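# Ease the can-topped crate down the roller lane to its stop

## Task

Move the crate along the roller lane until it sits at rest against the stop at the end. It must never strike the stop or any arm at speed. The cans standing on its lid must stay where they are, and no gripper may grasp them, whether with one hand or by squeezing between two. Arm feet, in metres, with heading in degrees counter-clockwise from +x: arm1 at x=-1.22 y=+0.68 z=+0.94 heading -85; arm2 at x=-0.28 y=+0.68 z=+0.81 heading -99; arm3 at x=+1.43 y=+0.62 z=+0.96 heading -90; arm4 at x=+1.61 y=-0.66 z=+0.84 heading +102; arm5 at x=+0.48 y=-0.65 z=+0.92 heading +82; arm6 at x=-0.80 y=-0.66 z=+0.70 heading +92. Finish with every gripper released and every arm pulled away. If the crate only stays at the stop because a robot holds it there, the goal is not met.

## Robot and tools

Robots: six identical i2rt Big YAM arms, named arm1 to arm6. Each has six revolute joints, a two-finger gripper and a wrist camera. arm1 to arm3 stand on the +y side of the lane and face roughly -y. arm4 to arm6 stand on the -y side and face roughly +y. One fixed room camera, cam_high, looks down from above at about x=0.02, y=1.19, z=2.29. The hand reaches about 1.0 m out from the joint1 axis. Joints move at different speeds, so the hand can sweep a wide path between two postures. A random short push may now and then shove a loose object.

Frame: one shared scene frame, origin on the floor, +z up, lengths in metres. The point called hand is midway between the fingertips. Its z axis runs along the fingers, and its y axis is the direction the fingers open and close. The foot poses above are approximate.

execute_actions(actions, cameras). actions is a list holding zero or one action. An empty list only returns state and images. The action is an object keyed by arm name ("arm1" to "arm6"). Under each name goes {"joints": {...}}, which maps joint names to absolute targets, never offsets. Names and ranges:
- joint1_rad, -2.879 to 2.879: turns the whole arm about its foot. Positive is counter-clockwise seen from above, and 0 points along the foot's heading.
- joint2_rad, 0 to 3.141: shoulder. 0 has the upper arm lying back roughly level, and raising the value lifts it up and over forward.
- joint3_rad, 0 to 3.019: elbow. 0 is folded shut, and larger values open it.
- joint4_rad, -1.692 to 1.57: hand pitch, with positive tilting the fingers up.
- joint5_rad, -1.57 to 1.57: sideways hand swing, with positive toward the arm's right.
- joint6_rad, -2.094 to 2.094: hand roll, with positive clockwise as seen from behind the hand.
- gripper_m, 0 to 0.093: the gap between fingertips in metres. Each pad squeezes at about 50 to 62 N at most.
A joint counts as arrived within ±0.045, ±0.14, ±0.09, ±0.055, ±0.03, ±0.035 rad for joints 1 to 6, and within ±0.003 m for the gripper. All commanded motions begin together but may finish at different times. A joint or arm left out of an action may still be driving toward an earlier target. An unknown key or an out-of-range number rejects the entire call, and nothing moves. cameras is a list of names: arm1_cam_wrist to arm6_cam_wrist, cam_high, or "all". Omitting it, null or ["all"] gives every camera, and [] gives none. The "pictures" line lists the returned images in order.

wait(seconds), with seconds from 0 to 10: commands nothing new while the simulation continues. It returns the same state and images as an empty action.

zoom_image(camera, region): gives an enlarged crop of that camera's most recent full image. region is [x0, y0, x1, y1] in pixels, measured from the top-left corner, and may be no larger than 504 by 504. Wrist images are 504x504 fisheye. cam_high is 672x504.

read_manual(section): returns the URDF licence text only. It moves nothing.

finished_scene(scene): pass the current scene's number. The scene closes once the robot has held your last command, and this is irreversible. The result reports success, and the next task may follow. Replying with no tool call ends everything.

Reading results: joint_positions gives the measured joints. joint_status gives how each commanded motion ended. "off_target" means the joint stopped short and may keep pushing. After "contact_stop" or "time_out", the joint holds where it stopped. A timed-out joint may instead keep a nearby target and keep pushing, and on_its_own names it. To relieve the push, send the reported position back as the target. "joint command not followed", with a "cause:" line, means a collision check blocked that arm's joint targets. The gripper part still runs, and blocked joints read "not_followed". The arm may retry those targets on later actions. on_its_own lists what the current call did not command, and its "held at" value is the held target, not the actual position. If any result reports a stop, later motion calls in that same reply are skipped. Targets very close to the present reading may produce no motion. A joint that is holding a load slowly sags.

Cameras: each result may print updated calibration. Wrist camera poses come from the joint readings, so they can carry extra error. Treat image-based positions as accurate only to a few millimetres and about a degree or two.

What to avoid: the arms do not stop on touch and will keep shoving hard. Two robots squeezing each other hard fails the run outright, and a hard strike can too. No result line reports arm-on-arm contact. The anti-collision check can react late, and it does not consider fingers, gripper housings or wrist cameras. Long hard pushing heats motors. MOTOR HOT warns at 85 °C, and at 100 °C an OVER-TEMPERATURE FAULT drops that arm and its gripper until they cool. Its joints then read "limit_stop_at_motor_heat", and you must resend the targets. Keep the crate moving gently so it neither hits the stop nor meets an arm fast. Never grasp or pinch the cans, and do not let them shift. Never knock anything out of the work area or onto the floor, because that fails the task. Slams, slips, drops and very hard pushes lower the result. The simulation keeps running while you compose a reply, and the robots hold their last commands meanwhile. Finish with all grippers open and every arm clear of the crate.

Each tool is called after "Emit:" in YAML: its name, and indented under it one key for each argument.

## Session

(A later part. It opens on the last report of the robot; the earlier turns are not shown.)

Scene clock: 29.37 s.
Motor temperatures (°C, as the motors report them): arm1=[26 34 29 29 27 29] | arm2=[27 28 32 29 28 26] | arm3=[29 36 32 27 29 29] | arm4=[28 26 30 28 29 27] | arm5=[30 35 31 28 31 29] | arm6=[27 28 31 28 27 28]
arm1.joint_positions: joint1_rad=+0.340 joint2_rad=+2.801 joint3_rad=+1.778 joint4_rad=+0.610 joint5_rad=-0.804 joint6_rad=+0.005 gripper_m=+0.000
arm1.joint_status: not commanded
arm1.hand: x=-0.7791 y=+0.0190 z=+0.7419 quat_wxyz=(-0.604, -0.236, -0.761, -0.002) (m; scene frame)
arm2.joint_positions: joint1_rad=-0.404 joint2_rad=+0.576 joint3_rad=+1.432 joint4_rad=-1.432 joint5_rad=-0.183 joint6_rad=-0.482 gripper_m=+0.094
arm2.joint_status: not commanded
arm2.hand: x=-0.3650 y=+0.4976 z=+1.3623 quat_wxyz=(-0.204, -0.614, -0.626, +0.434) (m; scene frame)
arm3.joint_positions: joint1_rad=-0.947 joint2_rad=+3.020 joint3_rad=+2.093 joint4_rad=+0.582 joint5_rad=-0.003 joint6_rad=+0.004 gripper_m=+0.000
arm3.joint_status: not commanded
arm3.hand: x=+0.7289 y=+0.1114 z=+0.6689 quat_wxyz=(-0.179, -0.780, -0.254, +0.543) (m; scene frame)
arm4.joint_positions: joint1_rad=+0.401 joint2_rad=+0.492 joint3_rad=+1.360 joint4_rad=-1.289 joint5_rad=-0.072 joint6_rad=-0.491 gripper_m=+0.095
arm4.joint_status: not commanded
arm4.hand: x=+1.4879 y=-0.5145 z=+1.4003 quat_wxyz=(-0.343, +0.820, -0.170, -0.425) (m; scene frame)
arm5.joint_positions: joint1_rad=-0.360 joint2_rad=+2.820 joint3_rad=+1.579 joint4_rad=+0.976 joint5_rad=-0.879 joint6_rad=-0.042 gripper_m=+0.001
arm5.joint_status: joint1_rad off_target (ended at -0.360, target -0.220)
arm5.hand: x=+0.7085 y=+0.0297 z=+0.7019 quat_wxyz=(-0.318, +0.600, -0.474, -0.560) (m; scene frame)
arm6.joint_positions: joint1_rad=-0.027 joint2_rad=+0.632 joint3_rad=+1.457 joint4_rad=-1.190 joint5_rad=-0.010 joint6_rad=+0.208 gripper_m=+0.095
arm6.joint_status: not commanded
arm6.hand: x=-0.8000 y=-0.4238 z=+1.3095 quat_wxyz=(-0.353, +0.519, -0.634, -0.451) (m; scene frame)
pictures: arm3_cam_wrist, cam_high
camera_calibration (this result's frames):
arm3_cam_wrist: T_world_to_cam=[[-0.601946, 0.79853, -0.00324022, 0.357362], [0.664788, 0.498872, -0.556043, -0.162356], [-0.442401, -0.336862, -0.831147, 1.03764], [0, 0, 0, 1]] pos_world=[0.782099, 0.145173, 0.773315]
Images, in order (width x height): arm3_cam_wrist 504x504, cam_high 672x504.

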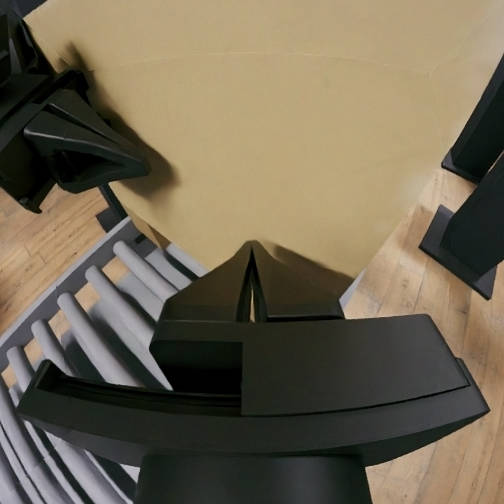

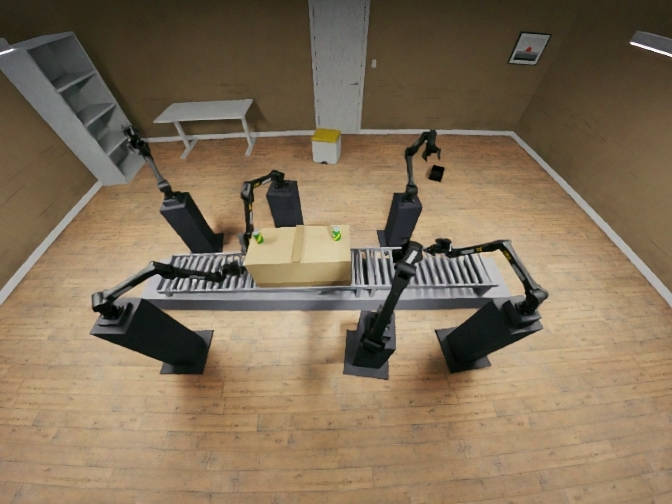

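Emit:
execute_actions:
  actions:
    - {"arm5":{"joints":{"joint1_rad":-0.34}}}
  cameras: []

Emit:
execute_actions:
  actions:
    - {"arm5":{"joints":{"joint1_rad":-1.6}},"arm3":{"joints":{"joint2_rad":2.93}}}
  cameras: []

Emit:
execute_actions:
  actions:
    - {"arm3":{"joints":{"joint1_rad":-0.88,"joint3_rad":1.9,"joint4_rad":0.85}}}
  cameras: []

Emit:
execute_actions:
  actions:
    - {"arm3":{"joints":{"joint1_rad":-0.78,"joint3_rad":1.7,"joint4_rad":1.05}}}
  cameras: []

Emit:
execute_actions:
  actions:
    - {"arm3":{"joints":{"joint1_rad":-0.57,"joint5_rad":0.3}}}
  cameras: []

Emit:
execute_actions:
  actions:
    - {"arm3":{"joints":{"joint1_rad":-0.36,"joint5_rad":0.6}}}
  cameras: []

Emit:
execute_actions:
  actions:
    - {"arm3":{"joints":{"joint1_rad":-0.15,"joint5_rad":0.9}}}
  cameras: []

Emit:
execute_actions:
  actions:
    - {"arm3":{"joints":{"joint1_rad":0.0}}}
  cameras: []

Emit:
execute_actions:
  actions:
    - {"arm3":{"joints":{"joint1_rad":0.14}}}
  cameras: ["cam_high","arm3_cam_wrist"]

Scene clock: 31.43 s.
Motor temperatures (°C, as the motors report them): arm1=[26 34 29 29 27 29] | arm2=[27 28 32 29 28 26] | arm3=[29 36 32 27 29 29] | arm4=[28 26 30 28 29 27] | arm5=[30 35 31 28 31 29] | arm6=[27 28 31 28 27 28]
arm1.joint_positions: joint1_rad=+0.340 joint2_rad=+2.801 joint3_rad=+1.778 joint4_rad=+0.610 joint5_rad=-0.804 joint6_rad=+0.005 gripper_m=+0.000
arm1.joint_status: not commanded
arm1.hand: x=-0.7791 y=+0.0190 z=+0.7419 quat_wxyz=(-0.604, -0.236, -0.761, -0.002) (m; scene frame)
arm2.joint_positions: joint1_rad=-0.404 joint2_rad=+0.576 joint3_rad=+1.432 joint4_rad=-1.432 joint5_rad=-0.183 joint6_rad=-0.482 gripper_m=+0.094
arm2.joint_status: not commanded
arm2.hand: x=-0.3650 y=+0.4976 z=+1.3623 quat_wxyz=(-0.204, -0.614, -0.626, +0.434) (m; scene frame)
arm3.joint_positions: joint1_rad=-0.936 joint2_rad=+3.020 joint3_rad=+2.093 joint4_rad=+0.582 joint5_rad=-0.007 joint6_rad=+0.004 gripper_m=+0.000
arm3.joint_status: not commanded
arm3.hand: x=+0.7354 y=+0.1027 z=+0.6689 quat_wxyz=(-0.184, -0.778, -0.259, +0.542) (m; scene frame)
arm4.joint_positions: joint1_rad=+0.401 joint2_rad=+0.492 joint3_rad=+1.360 joint4_rad=-1.289 joint5_rad=-0.072 joint6_rad=-0.491 gripper_m=+0.095
arm4.joint_status: not commanded
arm4.hand: x=+1.4879 y=-0.5145 z=+1.4003 quat_wxyz=(-0.343, +0.820, -0.170, -0.425) (m; scene frame)
arm5.joint_positions: joint1_rad=-0.410 joint2_rad=+2.810 joint3_rad=+1.576 joint4_rad=+0.976 joint5_rad=-0.898 joint6_rad=-0.016 gripper_m=+0.001
arm5.joint_status: joint1_rad off_target (ended at -0.410, target -0.340)
arm5.hand: x=+0.7401 y=+0.0183 z=+0.7088 quat_wxyz=(-0.322, +0.585, -0.489, -0.562) (m; scene frame)
arm6.joint_positions: joint1_rad=-0.027 joint2_rad=+0.632 joint3_rad=+1.457 joint4_rad=-1.190 joint5_rad=-0.010 joint6_rad=+0.208 gripper_m=+0.095
arm6.joint_status: not commanded
arm6.hand: x=-0.8000 y=-0.4238 z=+1.3095 quat_wxyz=(-0.353, +0.519, -0.634, -0.451) (m; scene frame)
pictures: none
No camera images: the call's "cameras" was empty. Leave "cameras" out to get every camera's image.

Scene clock: 33.27 s.
Motor temperatures (°C, as the motors report them): arm1=[26 34 29 29 27 29] | arm2=[27 28 32 29 28 26] | arm3=[29 37 32 27 29 29] | arm4=[28 26 30 28 29 27] | arm5=[30 35 31 28 31 29] | arm6=[27 28 31 28 27 28]
arm1.joint_positions: joint1_rad=+0.340 joint2_rad=+2.801 joint3_rad=+1.778 joint4_rad=+0.610 joint5_rad=-0.804 joint6_rad=+0.005 gripper_m=+0.000
arm1.joint_status: not commanded
arm1.hand: x=-0.7791 y=+0.0190 z=+0.7419 quat_wxyz=(-0.604, -0.236, -0.761, -0.002) (m; scene frame)
arm2.joint_positions: joint1_rad=-0.404 joint2_rad=+0.576 joint3_rad=+1.432 joint4_rad=-1.432 joint5_rad=-0.183 joint6_rad=-0.482 gripper_m=+0.094
arm2.joint_status: not commanded
arm2.hand: x=-0.3650 y=+0.4976 z=+1.3623 quat_wxyz=(-0.204, -0.614, -0.626, +0.434) (m; scene frame)
arm3.joint_positions: joint1_rad=-0.879 joint2_rad=+3.014 joint3_rad=+2.060 joint4_rad=+0.581 joint5_rad=-0.034 joint6_rad=+0.004 gripper_m=+0.000
arm3.joint_status: all done
arm3.hand: x=+0.7772 y=+0.0678 z=+0.6585 quat_wxyz=(-0.206, -0.775, -0.291, +0.521) (m; scene frame)
arm4.joint_positions: joint1_rad=+0.401 joint2_rad=+0.492 joint3_rad=+1.360 joint4_rad=-1.289 joint5_rad=-0.072 joint6_rad=-0.491 gripper_m=+0.095
arm4.joint_status: not commanded
arm4.hand: x=+1.4879 y=-0.5145 z=+1.4003 quat_wxyz=(-0.343, +0.820, -0.170, -0.425) (m; scene frame)
arm5.joint_positions: joint1_rad=-1.606 joint2_rad=+2.803 joint3_rad=+1.553 joint4_rad=+0.976 joint5_rad=-0.898 joint6_rad=-0.013 gripper_m=+0.001
arm5.joint_status: all done
arm5.hand: x=+1.1902 y=-0.6441 z=+0.7104 quat_wxyz=(-0.580, +0.201, -0.734, -0.291) (m; scene frame)
arm6.joint_positions: joint1_rad=-0.027 joint2_rad=+0.632 joint3_rad=+1.457 joint4_rad=-1.190 joint5_rad=-0.010 joint6_rad=+0.208 gripper_m=+0.095
arm6.joint_status: not commanded
arm6.hand: x=-0.8000 y=-0.4238 z=+1.3095 quat_wxyz=(-0.353, +0.519, -0.634, -0.451) (m; scene frame)
pictures: none
No camera images: the call's "cameras" was empty. Leave "cameras" out to get every camera's image.

Scene clock: 35.00 s.
Motor temperatures (°C, as the motors report them): arm1=[26 34 29 29 27 29] | arm2=[27 28 32 29 28 26] | arm3=[29 37 32 27 29 29] | arm4=[28 26 30 28 29 27] | arm5=[30 35 31 28 31 29] | arm6=[27 28 31 28 27 28]
arm1.joint_positions: joint1_rad=+0.340 joint2_rad=+2.801 joint3_rad=+1.778 joint4_rad=+0.610 joint5_rad=-0.804 joint6_rad=+0.005 gripper_m=+0.000
arm1.joint_status: not commanded
arm1.hand: x=-0.7791 y=+0.0190 z=+0.7419 quat_wxyz=(-0.604, -0.236, -0.761, -0.002) (m; scene frame)
arm2.joint_positions: joint1_rad=-0.404 joint2_rad=+0.576 joint3_rad=+1.432 joint4_rad=-1.432 joint5_rad=-0.183 joint6_rad=-0.482 gripper_m=+0.094
arm2.joint_status: not commanded
arm2.hand: x=-0.3650 y=+0.4976 z=+1.3623 quat_wxyz=(-0.204, -0.614, -0.626, +0.434) (m; scene frame)
arm3.joint_positions: joint1_rad=-0.762 joint2_rad=+2.976 joint3_rad=+1.831 joint4_rad=+0.828 joint5_rad=-0.061 joint6_rad=+0.001 gripper_m=+0.000
arm3.joint_status: joint1_rad off_target (ended at -0.762, target -0.880); the others done
arm3.hand: x=+0.8897 y=+0.0346 z=+0.6504 quat_wxyz=(-0.254, -0.738, -0.338, +0.525) (m; scene frame)
arm4.joint_positions: joint1_rad=+0.401 joint2_rad=+0.492 joint3_rad=+1.360 joint4_rad=-1.289 joint5_rad=-0.072 joint6_rad=-0.491 gripper_m=+0.095
arm4.joint_status: not commanded
arm4.hand: x=+1.4879 y=-0.5145 z=+1.4003 quat_wxyz=(-0.343, +0.820, -0.170, -0.425) (m; scene frame)
arm5.joint_positions: joint1_rad=-1.606 joint2_rad=+2.803 joint3_rad=+1.553 joint4_rad=+0.976 joint5_rad=-0.898 joint6_rad=-0.013 gripper_m=+0.001
arm5.joint_status: not commanded
arm5.hand: x=+1.1902 y=-0.6441 z=+0.7104 quat_wxyz=(-0.580, +0.201, -0.734, -0.291) (m; scene frame)
arm6.joint_positions: joint1_rad=-0.027 joint2_rad=+0.632 joint3_rad=+1.457 joint4_rad=-1.190 joint5_rad=-0.010 joint6_rad=+0.208 gripper_m=+0.095
arm6.joint_status: not commanded
arm6.hand: x=-0.8000 y=-0.4238 z=+1.3095 quat_wxyz=(-0.353, +0.519, -0.634, -0.451) (m; scene frame)
pictures: none
No camera images: the call's "cameras" was empty. Leave "cameras" out to get every camera's image.

Scene clock: 36.67 s.
Motor temperatures (°C, as the motors report them): arm1=[26 34 29 29 27 29] | arm2=[27 28 32 29 28 26] | arm3=[29 37 32 27 29 29] | arm4=[28 26 30 28 29 27] | arm5=[30 35 31 28 31 29] | arm6=[27 28 32 28 27 28]
arm1.joint_positions: joint1_rad=+0.340 joint2_rad=+2.801 joint3_rad=+1.778 joint4_rad=+0.610 joint5_rad=-0.804 joint6_rad=+0.005 gripper_m=+0.000
arm1.joint_status: not commanded
arm1.hand: x=-0.7791 y=+0.0190 z=+0.7419 quat_wxyz=(-0.604, -0.236, -0.761, -0.002) (m; scene frame)
arm2.joint_positions: joint1_rad=-0.404 joint2_rad=+0.576 joint3_rad=+1.432 joint4_rad=-1.432 joint5_rad=-0.183 joint6_rad=-0.482 gripper_m=+0.094
arm2.joint_status: not commanded
arm2.hand: x=-0.3650 y=+0.4976 z=+1.3623 quat_wxyz=(-0.204, -0.614, -0.626, +0.434) (m; scene frame)
arm3.joint_positions: joint1_rad=-0.660 joint2_rad=+2.973 joint3_rad=+1.638 joint4_rad=+1.035 joint5_rad=-0.029 joint6_rad=-0.030 gripper_m=+0.000
arm3.joint_status: joint1_rad off_target (ended at -0.660, target -0.780); the others done
arm3.hand: x=+0.9886 y=+0.0394 z=+0.6329 quat_wxyz=(-0.264, -0.715, -0.375, +0.528) (m; scene frame)
arm4.joint_positions: joint1_rad=+0.401 joint2_rad=+0.492 joint3_rad=+1.360 joint4_rad=-1.289 joint5_rad=-0.072 joint6_rad=-0.491 gripper_m=+0.095
arm4.joint_status: not commanded
arm4.hand: x=+1.4879 y=-0.5145 z=+1.4003 quat_wxyz=(-0.343, +0.820, -0.170, -0.425) (m; scene frame)
arm5.joint_positions: joint1_rad=-1.606 joint2_rad=+2.803 joint3_rad=+1.553 joint4_rad=+0.976 joint5_rad=-0.898 joint6_rad=-0.013 gripper_m=+0.001
arm5.joint_status: not commanded
arm5.hand: x=+1.1902 y=-0.6441 z=+0.7104 quat_wxyz=(-0.580, +0.201, -0.734, -0.291) (m; scene frame)
arm6.joint_positions: joint1_rad=-0.027 joint2_rad=+0.632 joint3_rad=+1.457 joint4_rad=-1.190 joint5_rad=-0.010 joint6_rad=+0.208 gripper_m=+0.095
arm6.joint_status: not commanded
arm6.hand: x=-0.8000 y=-0.4238 z=+1.3095 quat_wxyz=(-0.353, +0.519, -0.634, -0.451) (m; scene frame)
pictures: none
No camera images: the call's "cameras" was empty. Leave "cameras" out to get every camera's image.

Scene clock: 38.53 s.
Motor temperatures (°C, as the motors report them): arm1=[26 34 30 29 27 29] | arm2=[27 28 32 29 28 26] | arm3=[29 37 32 27 30 29] | arm4=[28 26 30 28 29 27] | arm5=[30 35 31 28 31 29] | arm6=[27 28 32 28 27 28]
arm1.joint_positions: joint1_rad=+0.340 joint2_rad=+2.801 joint3_rad=+1.778 joint4_rad=+0.610 joint5_rad=-0.804 joint6_rad=+0.005 gripper_m=+0.000
arm1.joint_status: not commanded
arm1.hand: x=-0.7791 y=+0.0190 z=+0.7419 quat_wxyz=(-0.604, -0.236, -0.761, -0.002) (m; scene frame)
arm2.joint_positions: joint1_rad=-0.404 joint2_rad=+0.576 joint3_rad=+1.432 joint4_rad=-1.432 joint5_rad=-0.183 joint6_rad=-0.482 gripper_m=+0.094
arm2.joint_status: not commanded
arm2.hand: x=-0.3650 y=+0.4976 z=+1.3623 quat_wxyz=(-0.204, -0.614, -0.626, +0.434) (m; scene frame)
arm3.joint_positions: joint1_rad=-0.430 joint2_rad=+2.973 joint3_rad=+1.642 joint4_rad=+1.034 joint5_rad=+0.239 joint6_rad=-0.011 gripper_m=+0.000
arm3.joint_status: joint1_rad off_target (ended at -0.430, target -0.570); joint5_rad off_target (ended at +0.239, target +0.300)
arm3.hand: x=+1.0929 y=-0.0244 z=+0.6352 quat_wxyz=(-0.236, -0.709, -0.379, +0.546) (m; scene frame)
arm4.joint_positions: joint1_rad=+0.401 joint2_rad=+0.492 joint3_rad=+1.360 joint4_rad=-1.289 joint5_rad=-0.072 joint6_rad=-0.491 gripper_m=+0.095
arm4.joint_status: not commanded
arm4.hand: x=+1.4879 y=-0.5145 z=+1.4003 quat_wxyz=(-0.343, +0.820, -0.170, -0.425) (m; scene frame)
arm5.joint_positions: joint1_rad=-1.606 joint2_rad=+2.803 joint3_rad=+1.553 joint4_rad=+0.976 joint5_rad=-0.898 joint6_rad=-0.013 gripper_m=+0.001
arm5.joint_status: not commanded
arm5.hand: x=+1.1902 y=-0.6441 z=+0.7104 quat_wxyz=(-0.580, +0.201, -0.734, -0.291) (m; scene frame)
arm6.joint_positions: joint1_rad=-0.027 joint2_rad=+0.632 joint3_rad=+1.457 joint4_rad=-1.190 joint5_rad=-0.010 joint6_rad=+0.208 gripper_m=+0.095
arm6.joint_status: not commanded
arm6.hand: x=-0.8000 y=-0.4238 z=+1.3095 quat_wxyz=(-0.353, +0.519, -0.634, -0.451) (m; scene frame)
pictures: none
No camera images: the call's "cameras" was empty. Leave "cameras" out to get every camera's image.

Scene clock: 40.47 s.
Motor temperatures (°C, as the motors report them): arm1=[26 34 30 29 27 29] | arm2=[27 28 32 29 28 26] | arm3=[29 37 32 27 30 29] | arm4=[28 26 31 28 29 27] | arm5=[30 35 31 28 30 29] | arm6=[27 28 32 28 27 28]
arm1.joint_positions: joint1_rad=+0.340 joint2_rad=+2.801 joint3_rad=+1.778 joint4_rad=+0.610 joint5_rad=-0.804 joint6_rad=+0.005 gripper_m=+0.000
arm1.joint_status: not commanded
arm1.hand: x=-0.7791 y=+0.0190 z=+0.7419 quat_wxyz=(-0.604, -0.236, -0.761, -0.002) (m; scene frame)
arm2.joint_positions: joint1_rad=-0.404 joint2_rad=+0.576 joint3_rad=+1.432 joint4_rad=-1.432 joint5_rad=-0.183 joint6_rad=-0.482 gripper_m=+0.094
arm2.joint_status: not commanded
arm2.hand: x=-0.3650 y=+0.4976 z=+1.3623 quat_wxyz=(-0.204, -0.614, -0.626, +0.434) (m; scene frame)
arm3.joint_positions: joint1_rad=-0.211 joint2_rad=+2.973 joint3_rad=+1.654 joint4_rad=+1.029 joint5_rad=+0.552 joint6_rad=-0.011 gripper_m=+0.000
arm3.joint_status: joint1_rad off_target (ended at -0.211, target -0.360); joint5_rad off_target (ended at +0.552, target +0.600)
arm3.hand: x=+1.1960 y=-0.0578 z=+0.6442 quat_wxyz=(-0.190, -0.701, -0.366, +0.582) (m; scene frame)
arm4.joint_positions: joint1_rad=+0.401 joint2_rad=+0.492 joint3_rad=+1.360 joint4_rad=-1.289 joint5_rad=-0.072 joint6_rad=-0.491 gripper_m=+0.095
arm4.joint_status: not commanded
arm4.hand: x=+1.4879 y=-0.5145 z=+1.4003 quat_wxyz=(-0.343, +0.820, -0.170, -0.425) (m; scene frame)
arm5.joint_positions: joint1_rad=-1.606 joint2_rad=+2.803 joint3_rad=+1.553 joint4_rad=+0.976 joint5_rad=-0.898 joint6_rad=-0.013 gripper_m=+0.001
arm5.joint_status: not commanded
arm5.hand: x=+1.1902 y=-0.6441 z=+0.7104 quat_wxyz=(-0.580, +0.201, -0.734, -0.291) (m; scene frame)
arm6.joint_positions: joint1_rad=-0.027 joint2_rad=+0.632 joint3_rad=+1.457 joint4_rad=-1.190 joint5_rad=-0.010 joint6_rad=+0.208 gripper_m=+0.095
arm6.joint_status: not commanded
arm6.hand: x=-0.8000 y=-0.4238 z=+1.3095 quat_wxyz=(-0.353, +0.519, -0.634, -0.451) (m; scene frame)
pictures: none
No camera images: the call's "cameras" was empty. Leave "cameras" out to get every camera's image.

Scene clock: 42.43 s.
Motor temperatures (°C, as the motors report them): arm1=[26 35 30 29 27 29] | arm2=[27 28 33 29 28 26] | arm3=[29 37 32 27 31 29] | arm4=[28 26 31 28 29 27] | arm5=[30 35 31 28 30 29] | arm6=[27 28 32 28 27 28]
arm1.joint_positions: joint1_rad=+0.340 joint2_rad=+2.801 joint3_rad=+1.778 joint4_rad=+0.610 joint5_rad=-0.804 joint6_rad=+0.005 gripper_m=+0.000
arm1.joint_status: not commanded
arm1.hand: x=-0.7791 y=+0.0190 z=+0.7419 quat_wxyz=(-0.604, -0.236, -0.761, -0.002) (m; scene frame)
arm2.joint_positions: joint1_rad=-0.404 joint2_rad=+0.576 joint3_rad=+1.432 joint4_rad=-1.432 joint5_rad=-0.183 joint6_rad=-0.482 gripper_m=+0.094
arm2.joint_status: not commanded
arm2.hand: x=-0.3650 y=+0.4976 z=+1.3623 quat_wxyz=(-0.204, -0.614, -0.626, +0.434) (m; scene frame)
arm3.joint_positions: joint1_rad=+0.017 joint2_rad=+2.965 joint3_rad=+1.668 joint4_rad=+1.027 joint5_rad=+0.861 joint6_rad=-0.010 gripper_m=+0.000
arm3.joint_status: joint1_rad off_target (ended at +0.018, target -0.150); joint5_rad off_target (ended at +0.861, target +0.900)
arm3.hand: x=+1.3149 y=-0.0700 z=+0.6632 quat_wxyz=(-0.157, -0.687, -0.346, +0.620) (m; scene frame)
arm4.joint_positions: joint1_rad=+0.401 joint2_rad=+0.492 joint3_rad=+1.360 joint4_rad=-1.289 joint5_rad=-0.072 joint6_rad=-0.491 gripper_m=+0.095
arm4.joint_status: not commanded
arm4.hand: x=+1.4879 y=-0.5145 z=+1.4003 quat_wxyz=(-0.343, +0.820, -0.170, -0.425) (m; scene frame)
arm5.joint_positions: joint1_rad=-1.606 joint2_rad=+2.803 joint3_rad=+1.553 joint4_rad=+0.976 joint5_rad=-0.898 joint6_rad=-0.013 gripper_m=+0.001
arm5.joint_status: not commanded
arm5.hand: x=+1.1902 y=-0.6441 z=+0.7104 quat_wxyz=(-0.580, +0.201, -0.734, -0.291) (m; scene frame)
arm6.joint_positions: joint1_rad=-0.027 joint2_rad=+0.632 joint3_rad=+1.457 joint4_rad=-1.190 joint5_rad=-0.010 joint6_rad=+0.208 gripper_m=+0.095
arm6.joint_status: not commanded
arm6.hand: x=-0.8000 y=-0.4238 z=+1.3095 quat_wxyz=(-0.353, +0.519, -0.634, -0.451) (m; scene frame)
pictures: none
No camera images: the call's "cameras" was empty. Leave "cameras" out to get every camera's image.

Scene clock: 44.50 s.
Motor temperatures (°C, as the motors report them): arm1=[26 35 30 29 27 29] | arm2=[27 28 33 29 28 26] | arm3=[29 37 32 27 31 29] | arm4=[28 26 31 28 29 27] | arm5=[30 35 31 28 30 29] | arm6=[27 28 32 28 27 28]
arm1.joint_positions: joint1_rad=+0.340 joint2_rad=+2.801 joint3_rad=+1.778 joint4_rad=+0.610 joint5_rad=-0.804 joint6_rad=+0.005 gripper_m=+0.000
arm1.joint_status: not commanded
arm1.hand: x=-0.7791 y=+0.0190 z=+0.7419 quat_wxyz=(-0.604, -0.236, -0.761, -0.002) (m; scene frame)
arm2.joint_positions: joint1_rad=-0.404 joint2_rad=+0.576 joint3_rad=+1.432 joint4_rad=-1.432 joint5_rad=-0.183 joint6_rad=-0.482 gripper_m=+0.094
arm2.joint_status: not commanded
arm2.hand: x=-0.3650 y=+0.4976 z=+1.3623 quat_wxyz=(-0.204, -0.614, -0.626, +0.434) (m; scene frame)
arm3.joint_positions: joint1_rad=+0.168 joint2_rad=+2.965 joint3_rad=+1.669 joint4_rad=+1.027 joint5_rad=+0.843 joint6_rad=-0.007 gripper_m=+0.000
arm3.joint_status: joint1_rad off_target (ended at +0.167, target +0.000)
arm3.hand: x=+1.4222 y=-0.0817 z=+0.6634 quat_wxyz=(-0.211, -0.658, -0.400, +0.602) (m; scene frame)
arm4.joint_positions: joint1_rad=+0.401 joint2_rad=+0.492 joint3_rad=+1.360 joint4_rad=-1.289 joint5_rad=-0.072 joint6_rad=-0.491 gripper_m=+0.095
arm4.joint_status: not commanded
arm4.hand: x=+1.4879 y=-0.5145 z=+1.4003 quat_wxyz=(-0.343, +0.820, -0.170, -0.425) (m; scene frame)
arm5.joint_positions: joint1_rad=-1.606 joint2_rad=+2.803 joint3_rad=+1.553 joint4_rad=+0.976 joint5_rad=-0.898 joint6_rad=-0.013 gripper_m=+0.001
arm5.joint_status: not commanded
arm5.hand: x=+1.1902 y=-0.6441 z=+0.7104 quat_wxyz=(-0.580, +0.201, -0.734, -0.291) (m; scene frame)
arm6.joint_positions: joint1_rad=-0.027 joint2_rad=+0.632 joint3_rad=+1.457 joint4_rad=-1.190 joint5_rad=-0.010 joint6_rad=+0.208 gripper_m=+0.095
arm6.joint_status: not commanded
arm6.hand: x=-0.8000 y=-0.4238 z=+1.3095 quat_wxyz=(-0.353, +0.519, -0.634, -0.451) (m; scene frame)
pictures: none
No camera images: the call's "cameras" was empty. Leave "cameras" out to get every camera's image.

Scene clock: 46.40 s.
Motor temperatures (°C, as the motors report them): arm1=[26 35 30 29 27 29] | arm2=[27 28 33 29 28 26] | arm3=[29 37 32 27 31 29] | arm4=[28 26 31 28 29 27] | arm5=[30 36 31 28 30 29] | arm6=[27 28 32 28 27 28]
arm1.joint_positions: joint1_rad=+0.340 joint2_rad=+2.801 joint3_rad=+1.778 joint4_rad=+0.610 joint5_rad=-0.804 joint6_rad=+0.005 gripper_m=+0.000
arm1.joint_status: not commanded
arm1.hand: x=-0.7791 y=+0.0190 z=+0.7419 quat_wxyz=(-0.604, -0.236, -0.761, -0.002) (m; scene frame)
arm2.joint_positions: joint1_rad=-0.404 joint2_rad=+0.576 joint3_rad=+1.432 joint4_rad=-1.432 joint5_rad=-0.183 joint6_rad=-0.482 gripper_m=+0.094
arm2.joint_status: not commanded
arm2.hand: x=-0.3650 y=+0.4976 z=+1.3623 quat_wxyz=(-0.204, -0.614, -0.626, +0.434) (m; scene frame)
arm3.joint_positions: joint1_rad=+0.296 joint2_rad=+2.965 joint3_rad=+1.688 joint4_rad=+1.027 joint5_rad=+0.851 joint6_rad=-0.005 gripper_m=+0.000
arm3.joint_status: joint1_rad off_target (ended at +0.296, target +0.140)
arm3.hand: x=+1.5135 y=-0.0836 z=+0.6697 quat_wxyz=(-0.254, -0.631, -0.432, +0.591) (m; scene frame)
arm4.joint_positions: joint1_rad=+0.401 joint2_rad=+0.492 joint3_rad=+1.360 joint4_rad=-1.289 joint5_rad=-0.072 joint6_rad=-0.491 gripper_m=+0.095
arm4.joint_status: not commanded
arm4.hand: x=+1.4879 y=-0.5145 z=+1.4003 quat_wxyz=(-0.343, +0.820, -0.170, -0.425) (m; scene frame)
arm5.joint_positions: joint1_rad=-1.606 joint2_rad=+2.803 joint3_rad=+1.553 joint4_rad=+0.976 joint5_rad=-0.898 joint6_rad=-0.013 gripper_m=+0.001
arm5.joint_status: not commanded
arm5.hand: x=+1.1902 y=-0.6441 z=+0.7104 quat_wxyz=(-0.580, +0.201, -0.734, -0.291) (m; scene frame)
arm6.joint_positions: joint1_rad=-0.027 joint2_rad=+0.632 joint3_rad=+1.457 joint4_rad=-1.190 joint5_rad=-0.010 joint6_rad=+0.208 gripper_m=+0.095
arm6.joint_status: not commanded
arm6.hand: x=-0.8000 y=-0.4238 z=+1.3095 quat_wxyz=(-0.353, +0.519, -0.634, -0.451) (m; scene frame)
pictures: arm3_cam_wrist, cam_high
camera_calibration (this result's frames):
arm3_cam_wrist: T_world_to_cam=[[-0.853346, 0.484541, 0.192407, 1.2086], [0.240666, 0.693501, -0.679071, 0.154394], [-0.462471, -0.533177, -0.708409, 1.25151], [0, 0, 0, 1]] pos_world=[1.57298, -0.0254131, 0.758881]
Images, in order (width x height): arm3_cam_wrist 504x504, cam_high 672x504.

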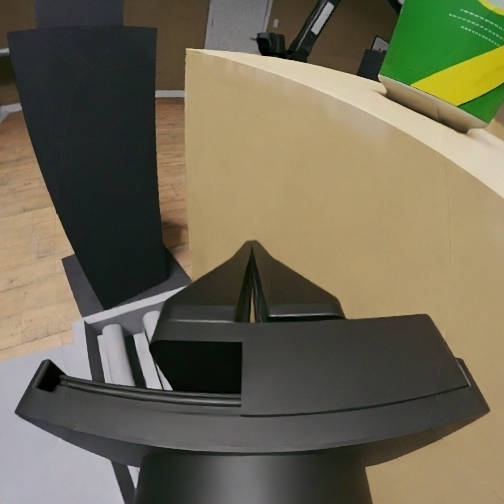

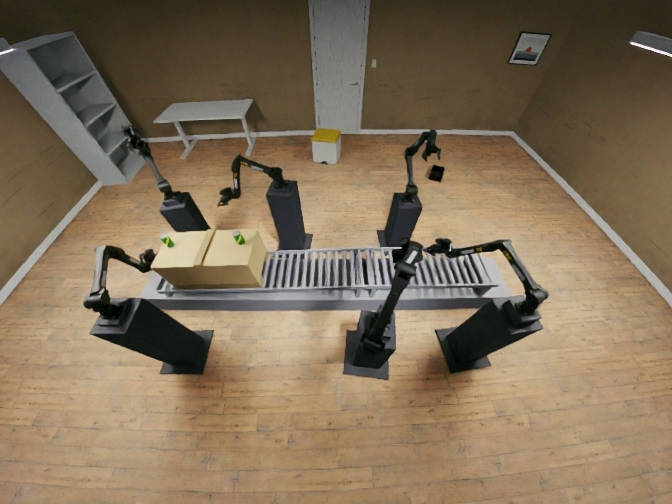

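Emit:
execute_actions:
  actions:
    - {"arm3":{"joints":{"joint1_rad":0.28,"joint2_rad":3.03}}}
  cameras: []

Emit:
execute_actions:
  actions:
    - {"arm3":{"joints":{"joint1_rad":0.36}}}
  cameras: []

Emit:
execute_actions:
  actions:
    - {"arm3":{"joints":{"joint1_rad":0.43}}}
  cameras: []

Emit:
execute_actions:
  actions:
    - {"arm3":{"joints":{"joint1_rad":0.5}}}
  cameras: []

Emit:
execute_actions:
  actions:
    - {"arm3":{"joints":{"joint1_rad":0.57}}}
  cameras: []

Emit:
execute_actions:
  actions:
    - {"arm3":{"joints":{"joint1_rad":0.65}}}
  cameras: ["cam_high","arm3_cam_wrist"]

Scene clock: 48.70 s.
Motor temperatures (°C, as the motors report them): arm1=[26 35 30 29 27 29] | arm2=[27 28 33 29 28 26] | arm3=[29 37 31 27 32 29] | arm4=[28 26 31 28 29 27] | arm5=[30 36 31 28 30 29] | arm6=[27 28 32 28 27 28]
arm1.joint_positions: joint1_rad=+0.340 joint2_rad=+2.801 joint3_rad=+1.778 joint4_rad=+0.610 joint5_rad=-0.804 joint6_rad=+0.005 gripper_m=+0.000
arm1.joint_status: not commanded
arm1.hand: x=-0.7791 y=+0.0190 z=+0.7419 quat_wxyz=(-0.604, -0.236, -0.761, -0.002) (m; scene frame)
arm2.joint_positions: joint1_rad=-0.404 joint2_rad=+0.576 joint3_rad=+1.432 joint4_rad=-1.432 joint5_rad=-0.183 joint6_rad=-0.482 gripper_m=+0.094
arm2.joint_status: not commanded
arm2.hand: x=-0.3650 y=+0.4976 z=+1.3623 quat_wxyz=(-0.204, -0.614, -0.626, +0.434) (m; scene frame)
arm3.joint_positions: joint1_rad=+0.416 joint2_rad=+2.992 joint3_rad=+1.723 joint4_rad=+1.039 joint5_rad=+0.854 joint6_rad=+0.013 gripper_m=+0.000
arm3.joint_status: joint1_rad off_target (ended at +0.416, target +0.280); the others done
arm3.hand: x=+1.5981 y=-0.0719 z=+0.6647 quat_wxyz=(-0.302, -0.609, -0.456, +0.575) (m; scene frame)
arm4.joint_positions: joint1_rad=+0.401 joint2_rad=+0.492 joint3_rad=+1.360 joint4_rad=-1.289 joint5_rad=-0.072 joint6_rad=-0.491 gripper_m=+0.095
arm4.joint_status: not commanded
arm4.hand: x=+1.4879 y=-0.5145 z=+1.4003 quat_wxyz=(-0.343, +0.820, -0.170, -0.425) (m; scene frame)
arm5.joint_positions: joint1_rad=-1.606 joint2_rad=+2.803 joint3_rad=+1.553 joint4_rad=+0.976 joint5_rad=-0.898 joint6_rad=-0.013 gripper_m=+0.001
arm5.joint_status: not commanded
arm5.hand: x=+1.1902 y=-0.6441 z=+0.7104 quat_wxyz=(-0.580, +0.201, -0.734, -0.291) (m; scene frame)
arm6.joint_positions: joint1_rad=-0.027 joint2_rad=+0.632 joint3_rad=+1.457 joint4_rad=-1.190 joint5_rad=-0.010 joint6_rad=+0.208 gripper_m=+0.095
arm6.joint_status: not commanded
arm6.hand: x=-0.8000 y=-0.4238 z=+1.3095 quat_wxyz=(-0.353, +0.519, -0.634, -0.451) (m; scene frame)
pictures: none
No camera images: the call's "cameras" was empty. Leave "cameras" out to get every camera's image.

Scene clock: 50.47 s.
Motor temperatures (°C, as the motors report them): arm1=[26 35 30 29 27 29] | arm2=[27 28 33 29 28 26] | arm3=[29 36 31 27 32 29] | arm4=[28 26 31 28 29 27] | arm5=[30 36 31 28 30 29] | arm6=[27 28 32 28 27 28]
arm1.joint_positions: joint1_rad=+0.340 joint2_rad=+2.801 joint3_rad=+1.778 joint4_rad=+0.610 joint5_rad=-0.804 joint6_rad=+0.005 gripper_m=+0.000
arm1.joint_status: not commanded
arm1.hand: x=-0.7791 y=+0.0190 z=+0.7419 quat_wxyz=(-0.604, -0.236, -0.761, -0.002) (m; scene frame)
arm2.joint_positions: joint1_rad=-0.404 joint2_rad=+0.576 joint3_rad=+1.432 joint4_rad=-1.432 joint5_rad=-0.183 joint6_rad=-0.482 gripper_m=+0.094
arm2.joint_status: not commanded
arm2.hand: x=-0.3650 y=+0.4976 z=+1.3623 quat_wxyz=(-0.204, -0.614, -0.626, +0.434) (m; scene frame)
arm3.joint_positions: joint1_rad=+0.459 joint2_rad=+2.992 joint3_rad=+1.727 joint4_rad=+1.039 joint5_rad=+0.864 joint6_rad=+0.021 gripper_m=+0.000
arm3.joint_status: joint1_rad time_out (moved +0.043 of -0.056)
arm3.on_its_own: joint1_rad reads +0.459 and still pushes toward +0.360 since a time_out
arm3.hand: x=+1.6269 y=-0.0645 z=+0.6663 quat_wxyz=(-0.315, -0.602, -0.462, +0.570) (m; scene frame)
arm4.joint_positions: joint1_rad=+0.401 joint2_rad=+0.492 joint3_rad=+1.360 joint4_rad=-1.289 joint5_rad=-0.072 joint6_rad=-0.491 gripper_m=+0.095
arm4.joint_status: not commanded
arm4.hand: x=+1.4879 y=-0.5145 z=+1.4003 quat_wxyz=(-0.343, +0.820, -0.170, -0.425) (m; scene frame)
arm5.joint_positions: joint1_rad=-1.606 joint2_rad=+2.803 joint3_rad=+1.553 joint4_rad=+0.976 joint5_rad=-0.898 joint6_rad=-0.013 gripper_m=+0.001
arm5.joint_status: not commanded
arm5.hand: x=+1.1902 y=-0.6441 z=+0.7104 quat_wxyz=(-0.580, +0.201, -0.734, -0.291) (m; scene frame)
arm6.joint_positions: joint1_rad=-0.027 joint2_rad=+0.632 joint3_rad=+1.457 joint4_rad=-1.190 joint5_rad=-0.010 joint6_rad=+0.208 gripper_m=+0.095
arm6.joint_status: not commanded
arm6.hand: x=-0.8000 y=-0.4238 z=+1.3095 quat_wxyz=(-0.353, +0.519, -0.634, -0.451) (m; scene frame)
pictures: none
No camera images: the call's "cameras" was empty. Leave "cameras" out to get every camera's image.

not run: a stop came earlier in this reply.

not run: a stop came earlier in this reply.

not run: a stop came earlier in this reply.

not run: a stop came earlier in this reply.

Emit:
execute_actions:
  actions:
    - {"arm3":{"joints":{"joint1_rad":0.44}}}
  cameras: []

Emit:
execute_actions:
  actions:
    - {"arm3":{"joints":{"joint1_rad":0.52}}}
  cameras: []

Emit:
execute_actions:
  actions:
    - {"arm3":{"joints":{"joint1_rad":0.6}}}
  cameras: ["cam_high"]

Scene clock: 52.33 s.
Motor temperatures (°C, as the motors report them): arm1=[26 35 30 29 27 29] | arm2=[27 28 33 29 28 26] | arm3=[29 36 31 27 32 29] | arm4=[28 26 31 28 29 27] | arm5=[30 36 31 28 30 29] | arm6=[27 28 32 28 27 28]
arm1.joint_positions: joint1_rad=+0.340 joint2_rad=+2.801 joint3_rad=+1.778 joint4_rad=+0.610 joint5_rad=-0.804 joint6_rad=+0.005 gripper_m=+0.000
arm1.joint_status: not commanded
arm1.hand: x=-0.7791 y=+0.0190 z=+0.7419 quat_wxyz=(-0.604, -0.236, -0.761, -0.002) (m; scene frame)
arm2.joint_positions: joint1_rad=-0.404 joint2_rad=+0.576 joint3_rad=+1.432 joint4_rad=-1.432 joint5_rad=-0.183 joint6_rad=-0.482 gripper_m=+0.094
arm2.joint_status: not commanded
arm2.hand: x=-0.3650 y=+0.4976 z=+1.3623 quat_wxyz=(-0.204, -0.614, -0.626, +0.434) (m; scene frame)
arm3.joint_positions: joint1_rad=+0.557 joint2_rad=+2.992 joint3_rad=+1.738 joint4_rad=+1.040 joint5_rad=+0.854 joint6_rad=+0.047 gripper_m=+0.000
arm3.joint_status: joint1_rad off_target (ended at +0.557, target +0.440)
arm3.hand: x=+1.6971 y=-0.0462 z=+0.6700 quat_wxyz=(-0.357, -0.584, -0.482, +0.547) (m; scene frame)
arm4.joint_positions: joint1_rad=+0.401 joint2_rad=+0.492 joint3_rad=+1.360 joint4_rad=-1.289 joint5_rad=-0.072 joint6_rad=-0.491 gripper_m=+0.095
arm4.joint_status: not commanded
arm4.hand: x=+1.4879 y=-0.5145 z=+1.4003 quat_wxyz=(-0.343, +0.820, -0.170, -0.425) (m; scene frame)
arm5.joint_positions: joint1_rad=-1.606 joint2_rad=+2.803 joint3_rad=+1.553 joint4_rad=+0.976 joint5_rad=-0.898 joint6_rad=-0.013 gripper_m=+0.001
arm5.joint_status: not commanded
arm5.hand: x=+1.1902 y=-0.6441 z=+0.7104 quat_wxyz=(-0.580, +0.201, -0.734, -0.291) (m; scene frame)
arm6.joint_positions: joint1_rad=-0.027 joint2_rad=+0.632 joint3_rad=+1.457 joint4_rad=-1.190 joint5_rad=-0.010 joint6_rad=+0.208 gripper_m=+0.095
arm6.joint_status: not commanded
arm6.hand: x=-0.8000 y=-0.4238 z=+1.3095 quat_wxyz=(-0.353, +0.519, -0.634, -0.451) (m; scene frame)
pictures: none
No camera images: the call's "cameras" was empty. Leave "cameras" out to get every camera's image.

Scene clock: 54.10 s.
Motor temperatures (°C, as the motors report them): arm1=[26 35 30 29 27 29] | arm2=[27 28 33 29 28 26] | arm3=[29 36 31 27 32 29] | arm4=[28 26 31 28 29 27] | arm5=[30 36 31 28 30 29] | arm6=[27 28 32 28 27 28]
arm1.joint_positions: joint1_rad=+0.340 joint2_rad=+2.801 joint3_rad=+1.778 joint4_rad=+0.610 joint5_rad=-0.804 joint6_rad=+0.005 gripper_m=+0.000
arm1.joint_status: not commanded
arm1.hand: x=-0.7791 y=+0.0190 z=+0.7419 quat_wxyz=(-0.604, -0.236, -0.761, -0.002) (m; scene frame)
arm2.joint_positions: joint1_rad=-0.404 joint2_rad=+0.576 joint3_rad=+1.432 joint4_rad=-1.432 joint5_rad=-0.183 joint6_rad=-0.482 gripper_m=+0.094
arm2.joint_status: not commanded
arm2.hand: x=-0.3650 y=+0.4976 z=+1.3623 quat_wxyz=(-0.204, -0.614, -0.626, +0.434) (m; scene frame)
arm3.joint_positions: joint1_rad=+0.607 joint2_rad=+2.992 joint3_rad=+1.734 joint4_rad=+1.044 joint5_rad=+0.866 joint6_rad=+0.032 gripper_m=+0.000
arm3.joint_status: joint1_rad time_out (moved +0.051 of -0.037)
arm3.on_its_own: joint1_rad reads +0.607 and still pushes toward +0.520 since a time_out
arm3.hand: x=+1.7281 y=-0.0303 z=+0.6701 quat_wxyz=(-0.364, -0.570, -0.498, +0.543) (m; scene frame)
arm4.joint_positions: joint1_rad=+0.401 joint2_rad=+0.492 joint3_rad=+1.360 joint4_rad=-1.289 joint5_rad=-0.072 joint6_rad=-0.491 gripper_m=+0.095
arm4.joint_status: not commanded
arm4.hand: x=+1.4879 y=-0.5145 z=+1.4003 quat_wxyz=(-0.343, +0.820, -0.170, -0.425) (m; scene frame)
arm5.joint_positions: joint1_rad=-1.606 joint2_rad=+2.803 joint3_rad=+1.553 joint4_rad=+0.976 joint5_rad=-0.898 joint6_rad=-0.013 gripper_m=+0.001
arm5.joint_status: not commanded
arm5.hand: x=+1.1902 y=-0.6441 z=+0.7104 quat_wxyz=(-0.580, +0.201, -0.734, -0.291) (m; scene frame)
arm6.joint_positions: joint1_rad=-0.027 joint2_rad=+0.632 joint3_rad=+1.457 joint4_rad=-1.190 joint5_rad=-0.010 joint6_rad=+0.208 gripper_m=+0.095
arm6.joint_status: not commanded
arm6.hand: x=-0.8000 y=-0.4238 z=+1.3095 quat_wxyz=(-0.353, +0.519, -0.634, -0.451) (m; scene frame)
pictures: none
No camera images: the call's "cameras" was empty. Leave "cameras" out to get every camera's image.

not run: a stop came earlier in this reply.

Emit:
execute_actions:
  actions:
    - {"arm3":{"joints":{"joint1_rad":0.59}}}
  cameras: ["cam_high"]

Scene clock: 54.93 s.
Motor temperatures (°C, as the motors report them): arm1=[26 35 30 29 27 29] | arm2=[27 28 33 29 28 26] | arm3=[29 36 30 27 32 29] | arm4=[28 26 31 28 29 27] | arm5=[30 36 31 28 30 29] | arm6=[27 28 32 28 27 28]
arm1.joint_positions: joint1_rad=+0.340 joint2_rad=+2.801 joint3_rad=+1.778 joint4_rad=+0.610 joint5_rad=-0.804 joint6_rad=+0.005 gripper_m=+0.000
arm1.joint_status: not commanded
arm1.hand: x=-0.7791 y=+0.0190 z=+0.7419 quat_wxyz=(-0.604, -0.236, -0.761, -0.002) (m; scene frame)
arm2.joint_positions: joint1_rad=-0.404 joint2_rad=+0.576 joint3_rad=+1.432 joint4_rad=-1.432 joint5_rad=-0.183 joint6_rad=-0.482 gripper_m=+0.094
arm2.joint_status: not commanded
arm2.hand: x=-0.3650 y=+0.4976 z=+1.3623 quat_wxyz=(-0.204, -0.614, -0.626, +0.434) (m; scene frame)
arm3.joint_positions: joint1_rad=+0.620 joint2_rad=+2.992 joint3_rad=+1.720 joint4_rad=+1.044 joint5_rad=+0.880 joint6_rad=+0.022 gripper_m=+0.000
arm3.joint_status: all done
arm3.hand: x=+1.7307 y=-0.0211 z=+0.6664 quat_wxyz=(-0.355, -0.566, -0.505, +0.546) (m; scene frame)
arm4.joint_positions: joint1_rad=+0.401 joint2_rad=+0.492 joint3_rad=+1.360 joint4_rad=-1.289 joint5_rad=-0.072 joint6_rad=-0.491 gripper_m=+0.095
arm4.joint_status: not commanded
arm4.hand: x=+1.4879 y=-0.5145 z=+1.4003 quat_wxyz=(-0.343, +0.820, -0.170, -0.425) (m; scene frame)
arm5.joint_positions: joint1_rad=-1.606 joint2_rad=+2.803 joint3_rad=+1.553 joint4_rad=+0.976 joint5_rad=-0.898 joint6_rad=-0.013 gripper_m=+0.001
arm5.joint_status: not commanded
arm5.hand: x=+1.1902 y=-0.6441 z=+0.7104 quat_wxyz=(-0.580, +0.201, -0.734, -0.291) (m; scene frame)
arm6.joint_positions: joint1_rad=-0.027 joint2_rad=+0.632 joint3_rad=+1.457 joint4_rad=-1.190 joint5_rad=-0.010 joint6_rad=+0.208 gripper_m=+0.095
arm6.joint_status: not commanded
arm6.hand: x=-0.8000 y=-0.4238 z=+1.3095 quat_wxyz=(-0.353, +0.519, -0.634, -0.451) (m; scene frame)
pictures: cam_high
Images, in order (width x height): cam_high 672x504.

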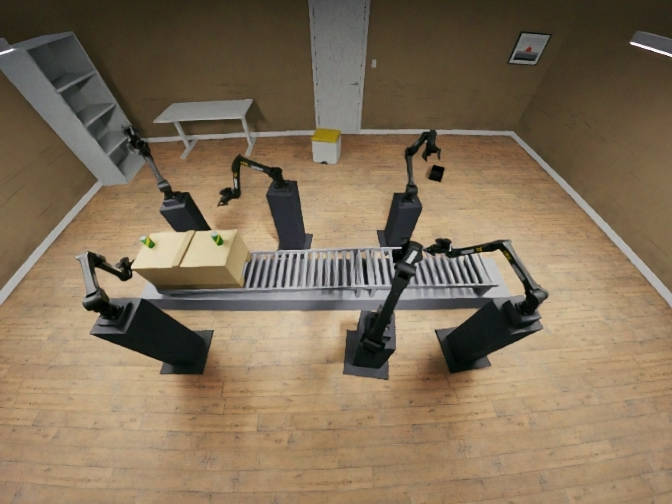

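Emit:
execute_actions:
  actions:
    - {"arm3":{"joints":{"joint1_rad":1.5}}}
  cameras: []

Emit:
finished_scene:
  scene: 2

Scene clock: 56.77 s.
Motor temperatures (°C, as the motors report them): arm1=[26 35 30 29 27 29] | arm2=[27 28 33 29 28 26] | arm3=[29 36 30 27 32 29] | arm4=[28 26 31 28 29 27] | arm5=[30 36 31 28 30 29] | arm6=[27 28 32 28 27 28]
arm1.joint_positions: joint1_rad=+0.340 joint2_rad=+2.801 joint3_rad=+1.778 joint4_rad=+0.610 joint5_rad=-0.804 joint6_rad=+0.005 gripper_m=+0.000
arm1.joint_status: not commanded
arm1.hand: x=-0.7791 y=+0.0190 z=+0.7419 quat_wxyz=(-0.604, -0.236, -0.761, -0.002) (m; scene frame)
arm2.joint_positions: joint1_rad=-0.404 joint2_rad=+0.576 joint3_rad=+1.432 joint4_rad=-1.432 joint5_rad=-0.183 joint6_rad=-0.482 gripper_m=+0.094
arm2.joint_status: not commanded
arm2.hand: x=-0.3650 y=+0.4976 z=+1.3623 quat_wxyz=(-0.204, -0.614, -0.626, +0.434) (m; scene frame)
arm3.joint_positions: joint1_rad=+1.497 joint2_rad=+3.013 joint3_rad=+1.703 joint4_rad=+1.044 joint5_rad=+0.899 joint6_rad=+0.007 gripper_m=+0.000
arm3.joint_status: all done
arm3.hand: x=+2.0979 y=+0.4418 z=+0.6527 quat_wxyz=(-0.537, -0.293, -0.705, +0.359) (m; scene frame)
arm4.joint_positions: joint1_rad=+0.401 joint2_rad=+0.492 joint3_rad=+1.360 joint4_rad=-1.289 joint5_rad=-0.072 joint6_rad=-0.491 gripper_m=+0.095
arm4.joint_status: not commanded
arm4.hand: x=+1.4879 y=-0.5145 z=+1.4003 quat_wxyz=(-0.343, +0.820, -0.170, -0.425) (m; scene frame)
arm5.joint_positions: joint1_rad=-1.606 joint2_rad=+2.803 joint3_rad=+1.553 joint4_rad=+0.976 joint5_rad=-0.898 joint6_rad=-0.013 gripper_m=+0.001
arm5.joint_status: not commanded
arm5.hand: x=+1.1902 y=-0.6441 z=+0.7104 quat_wxyz=(-0.580, +0.201, -0.734, -0.291) (m; scene frame)
arm6.joint_positions: joint1_rad=-0.027 joint2_rad=+0.632 joint3_rad=+1.457 joint4_rad=-1.190 joint5_rad=-0.010 joint6_rad=+0.208 gripper_m=+0.095
arm6.joint_status: not commanded
arm6.hand: x=-0.8000 y=-0.4238 z=+1.3095 quat_wxyz=(-0.353, +0.519, -0.634, -0.451) (m; scene frame)
pictures: none
No camera images: the call's "cameras" was empty. Leave "cameras" out to get every camera's image.

The scene is finished: the task was done.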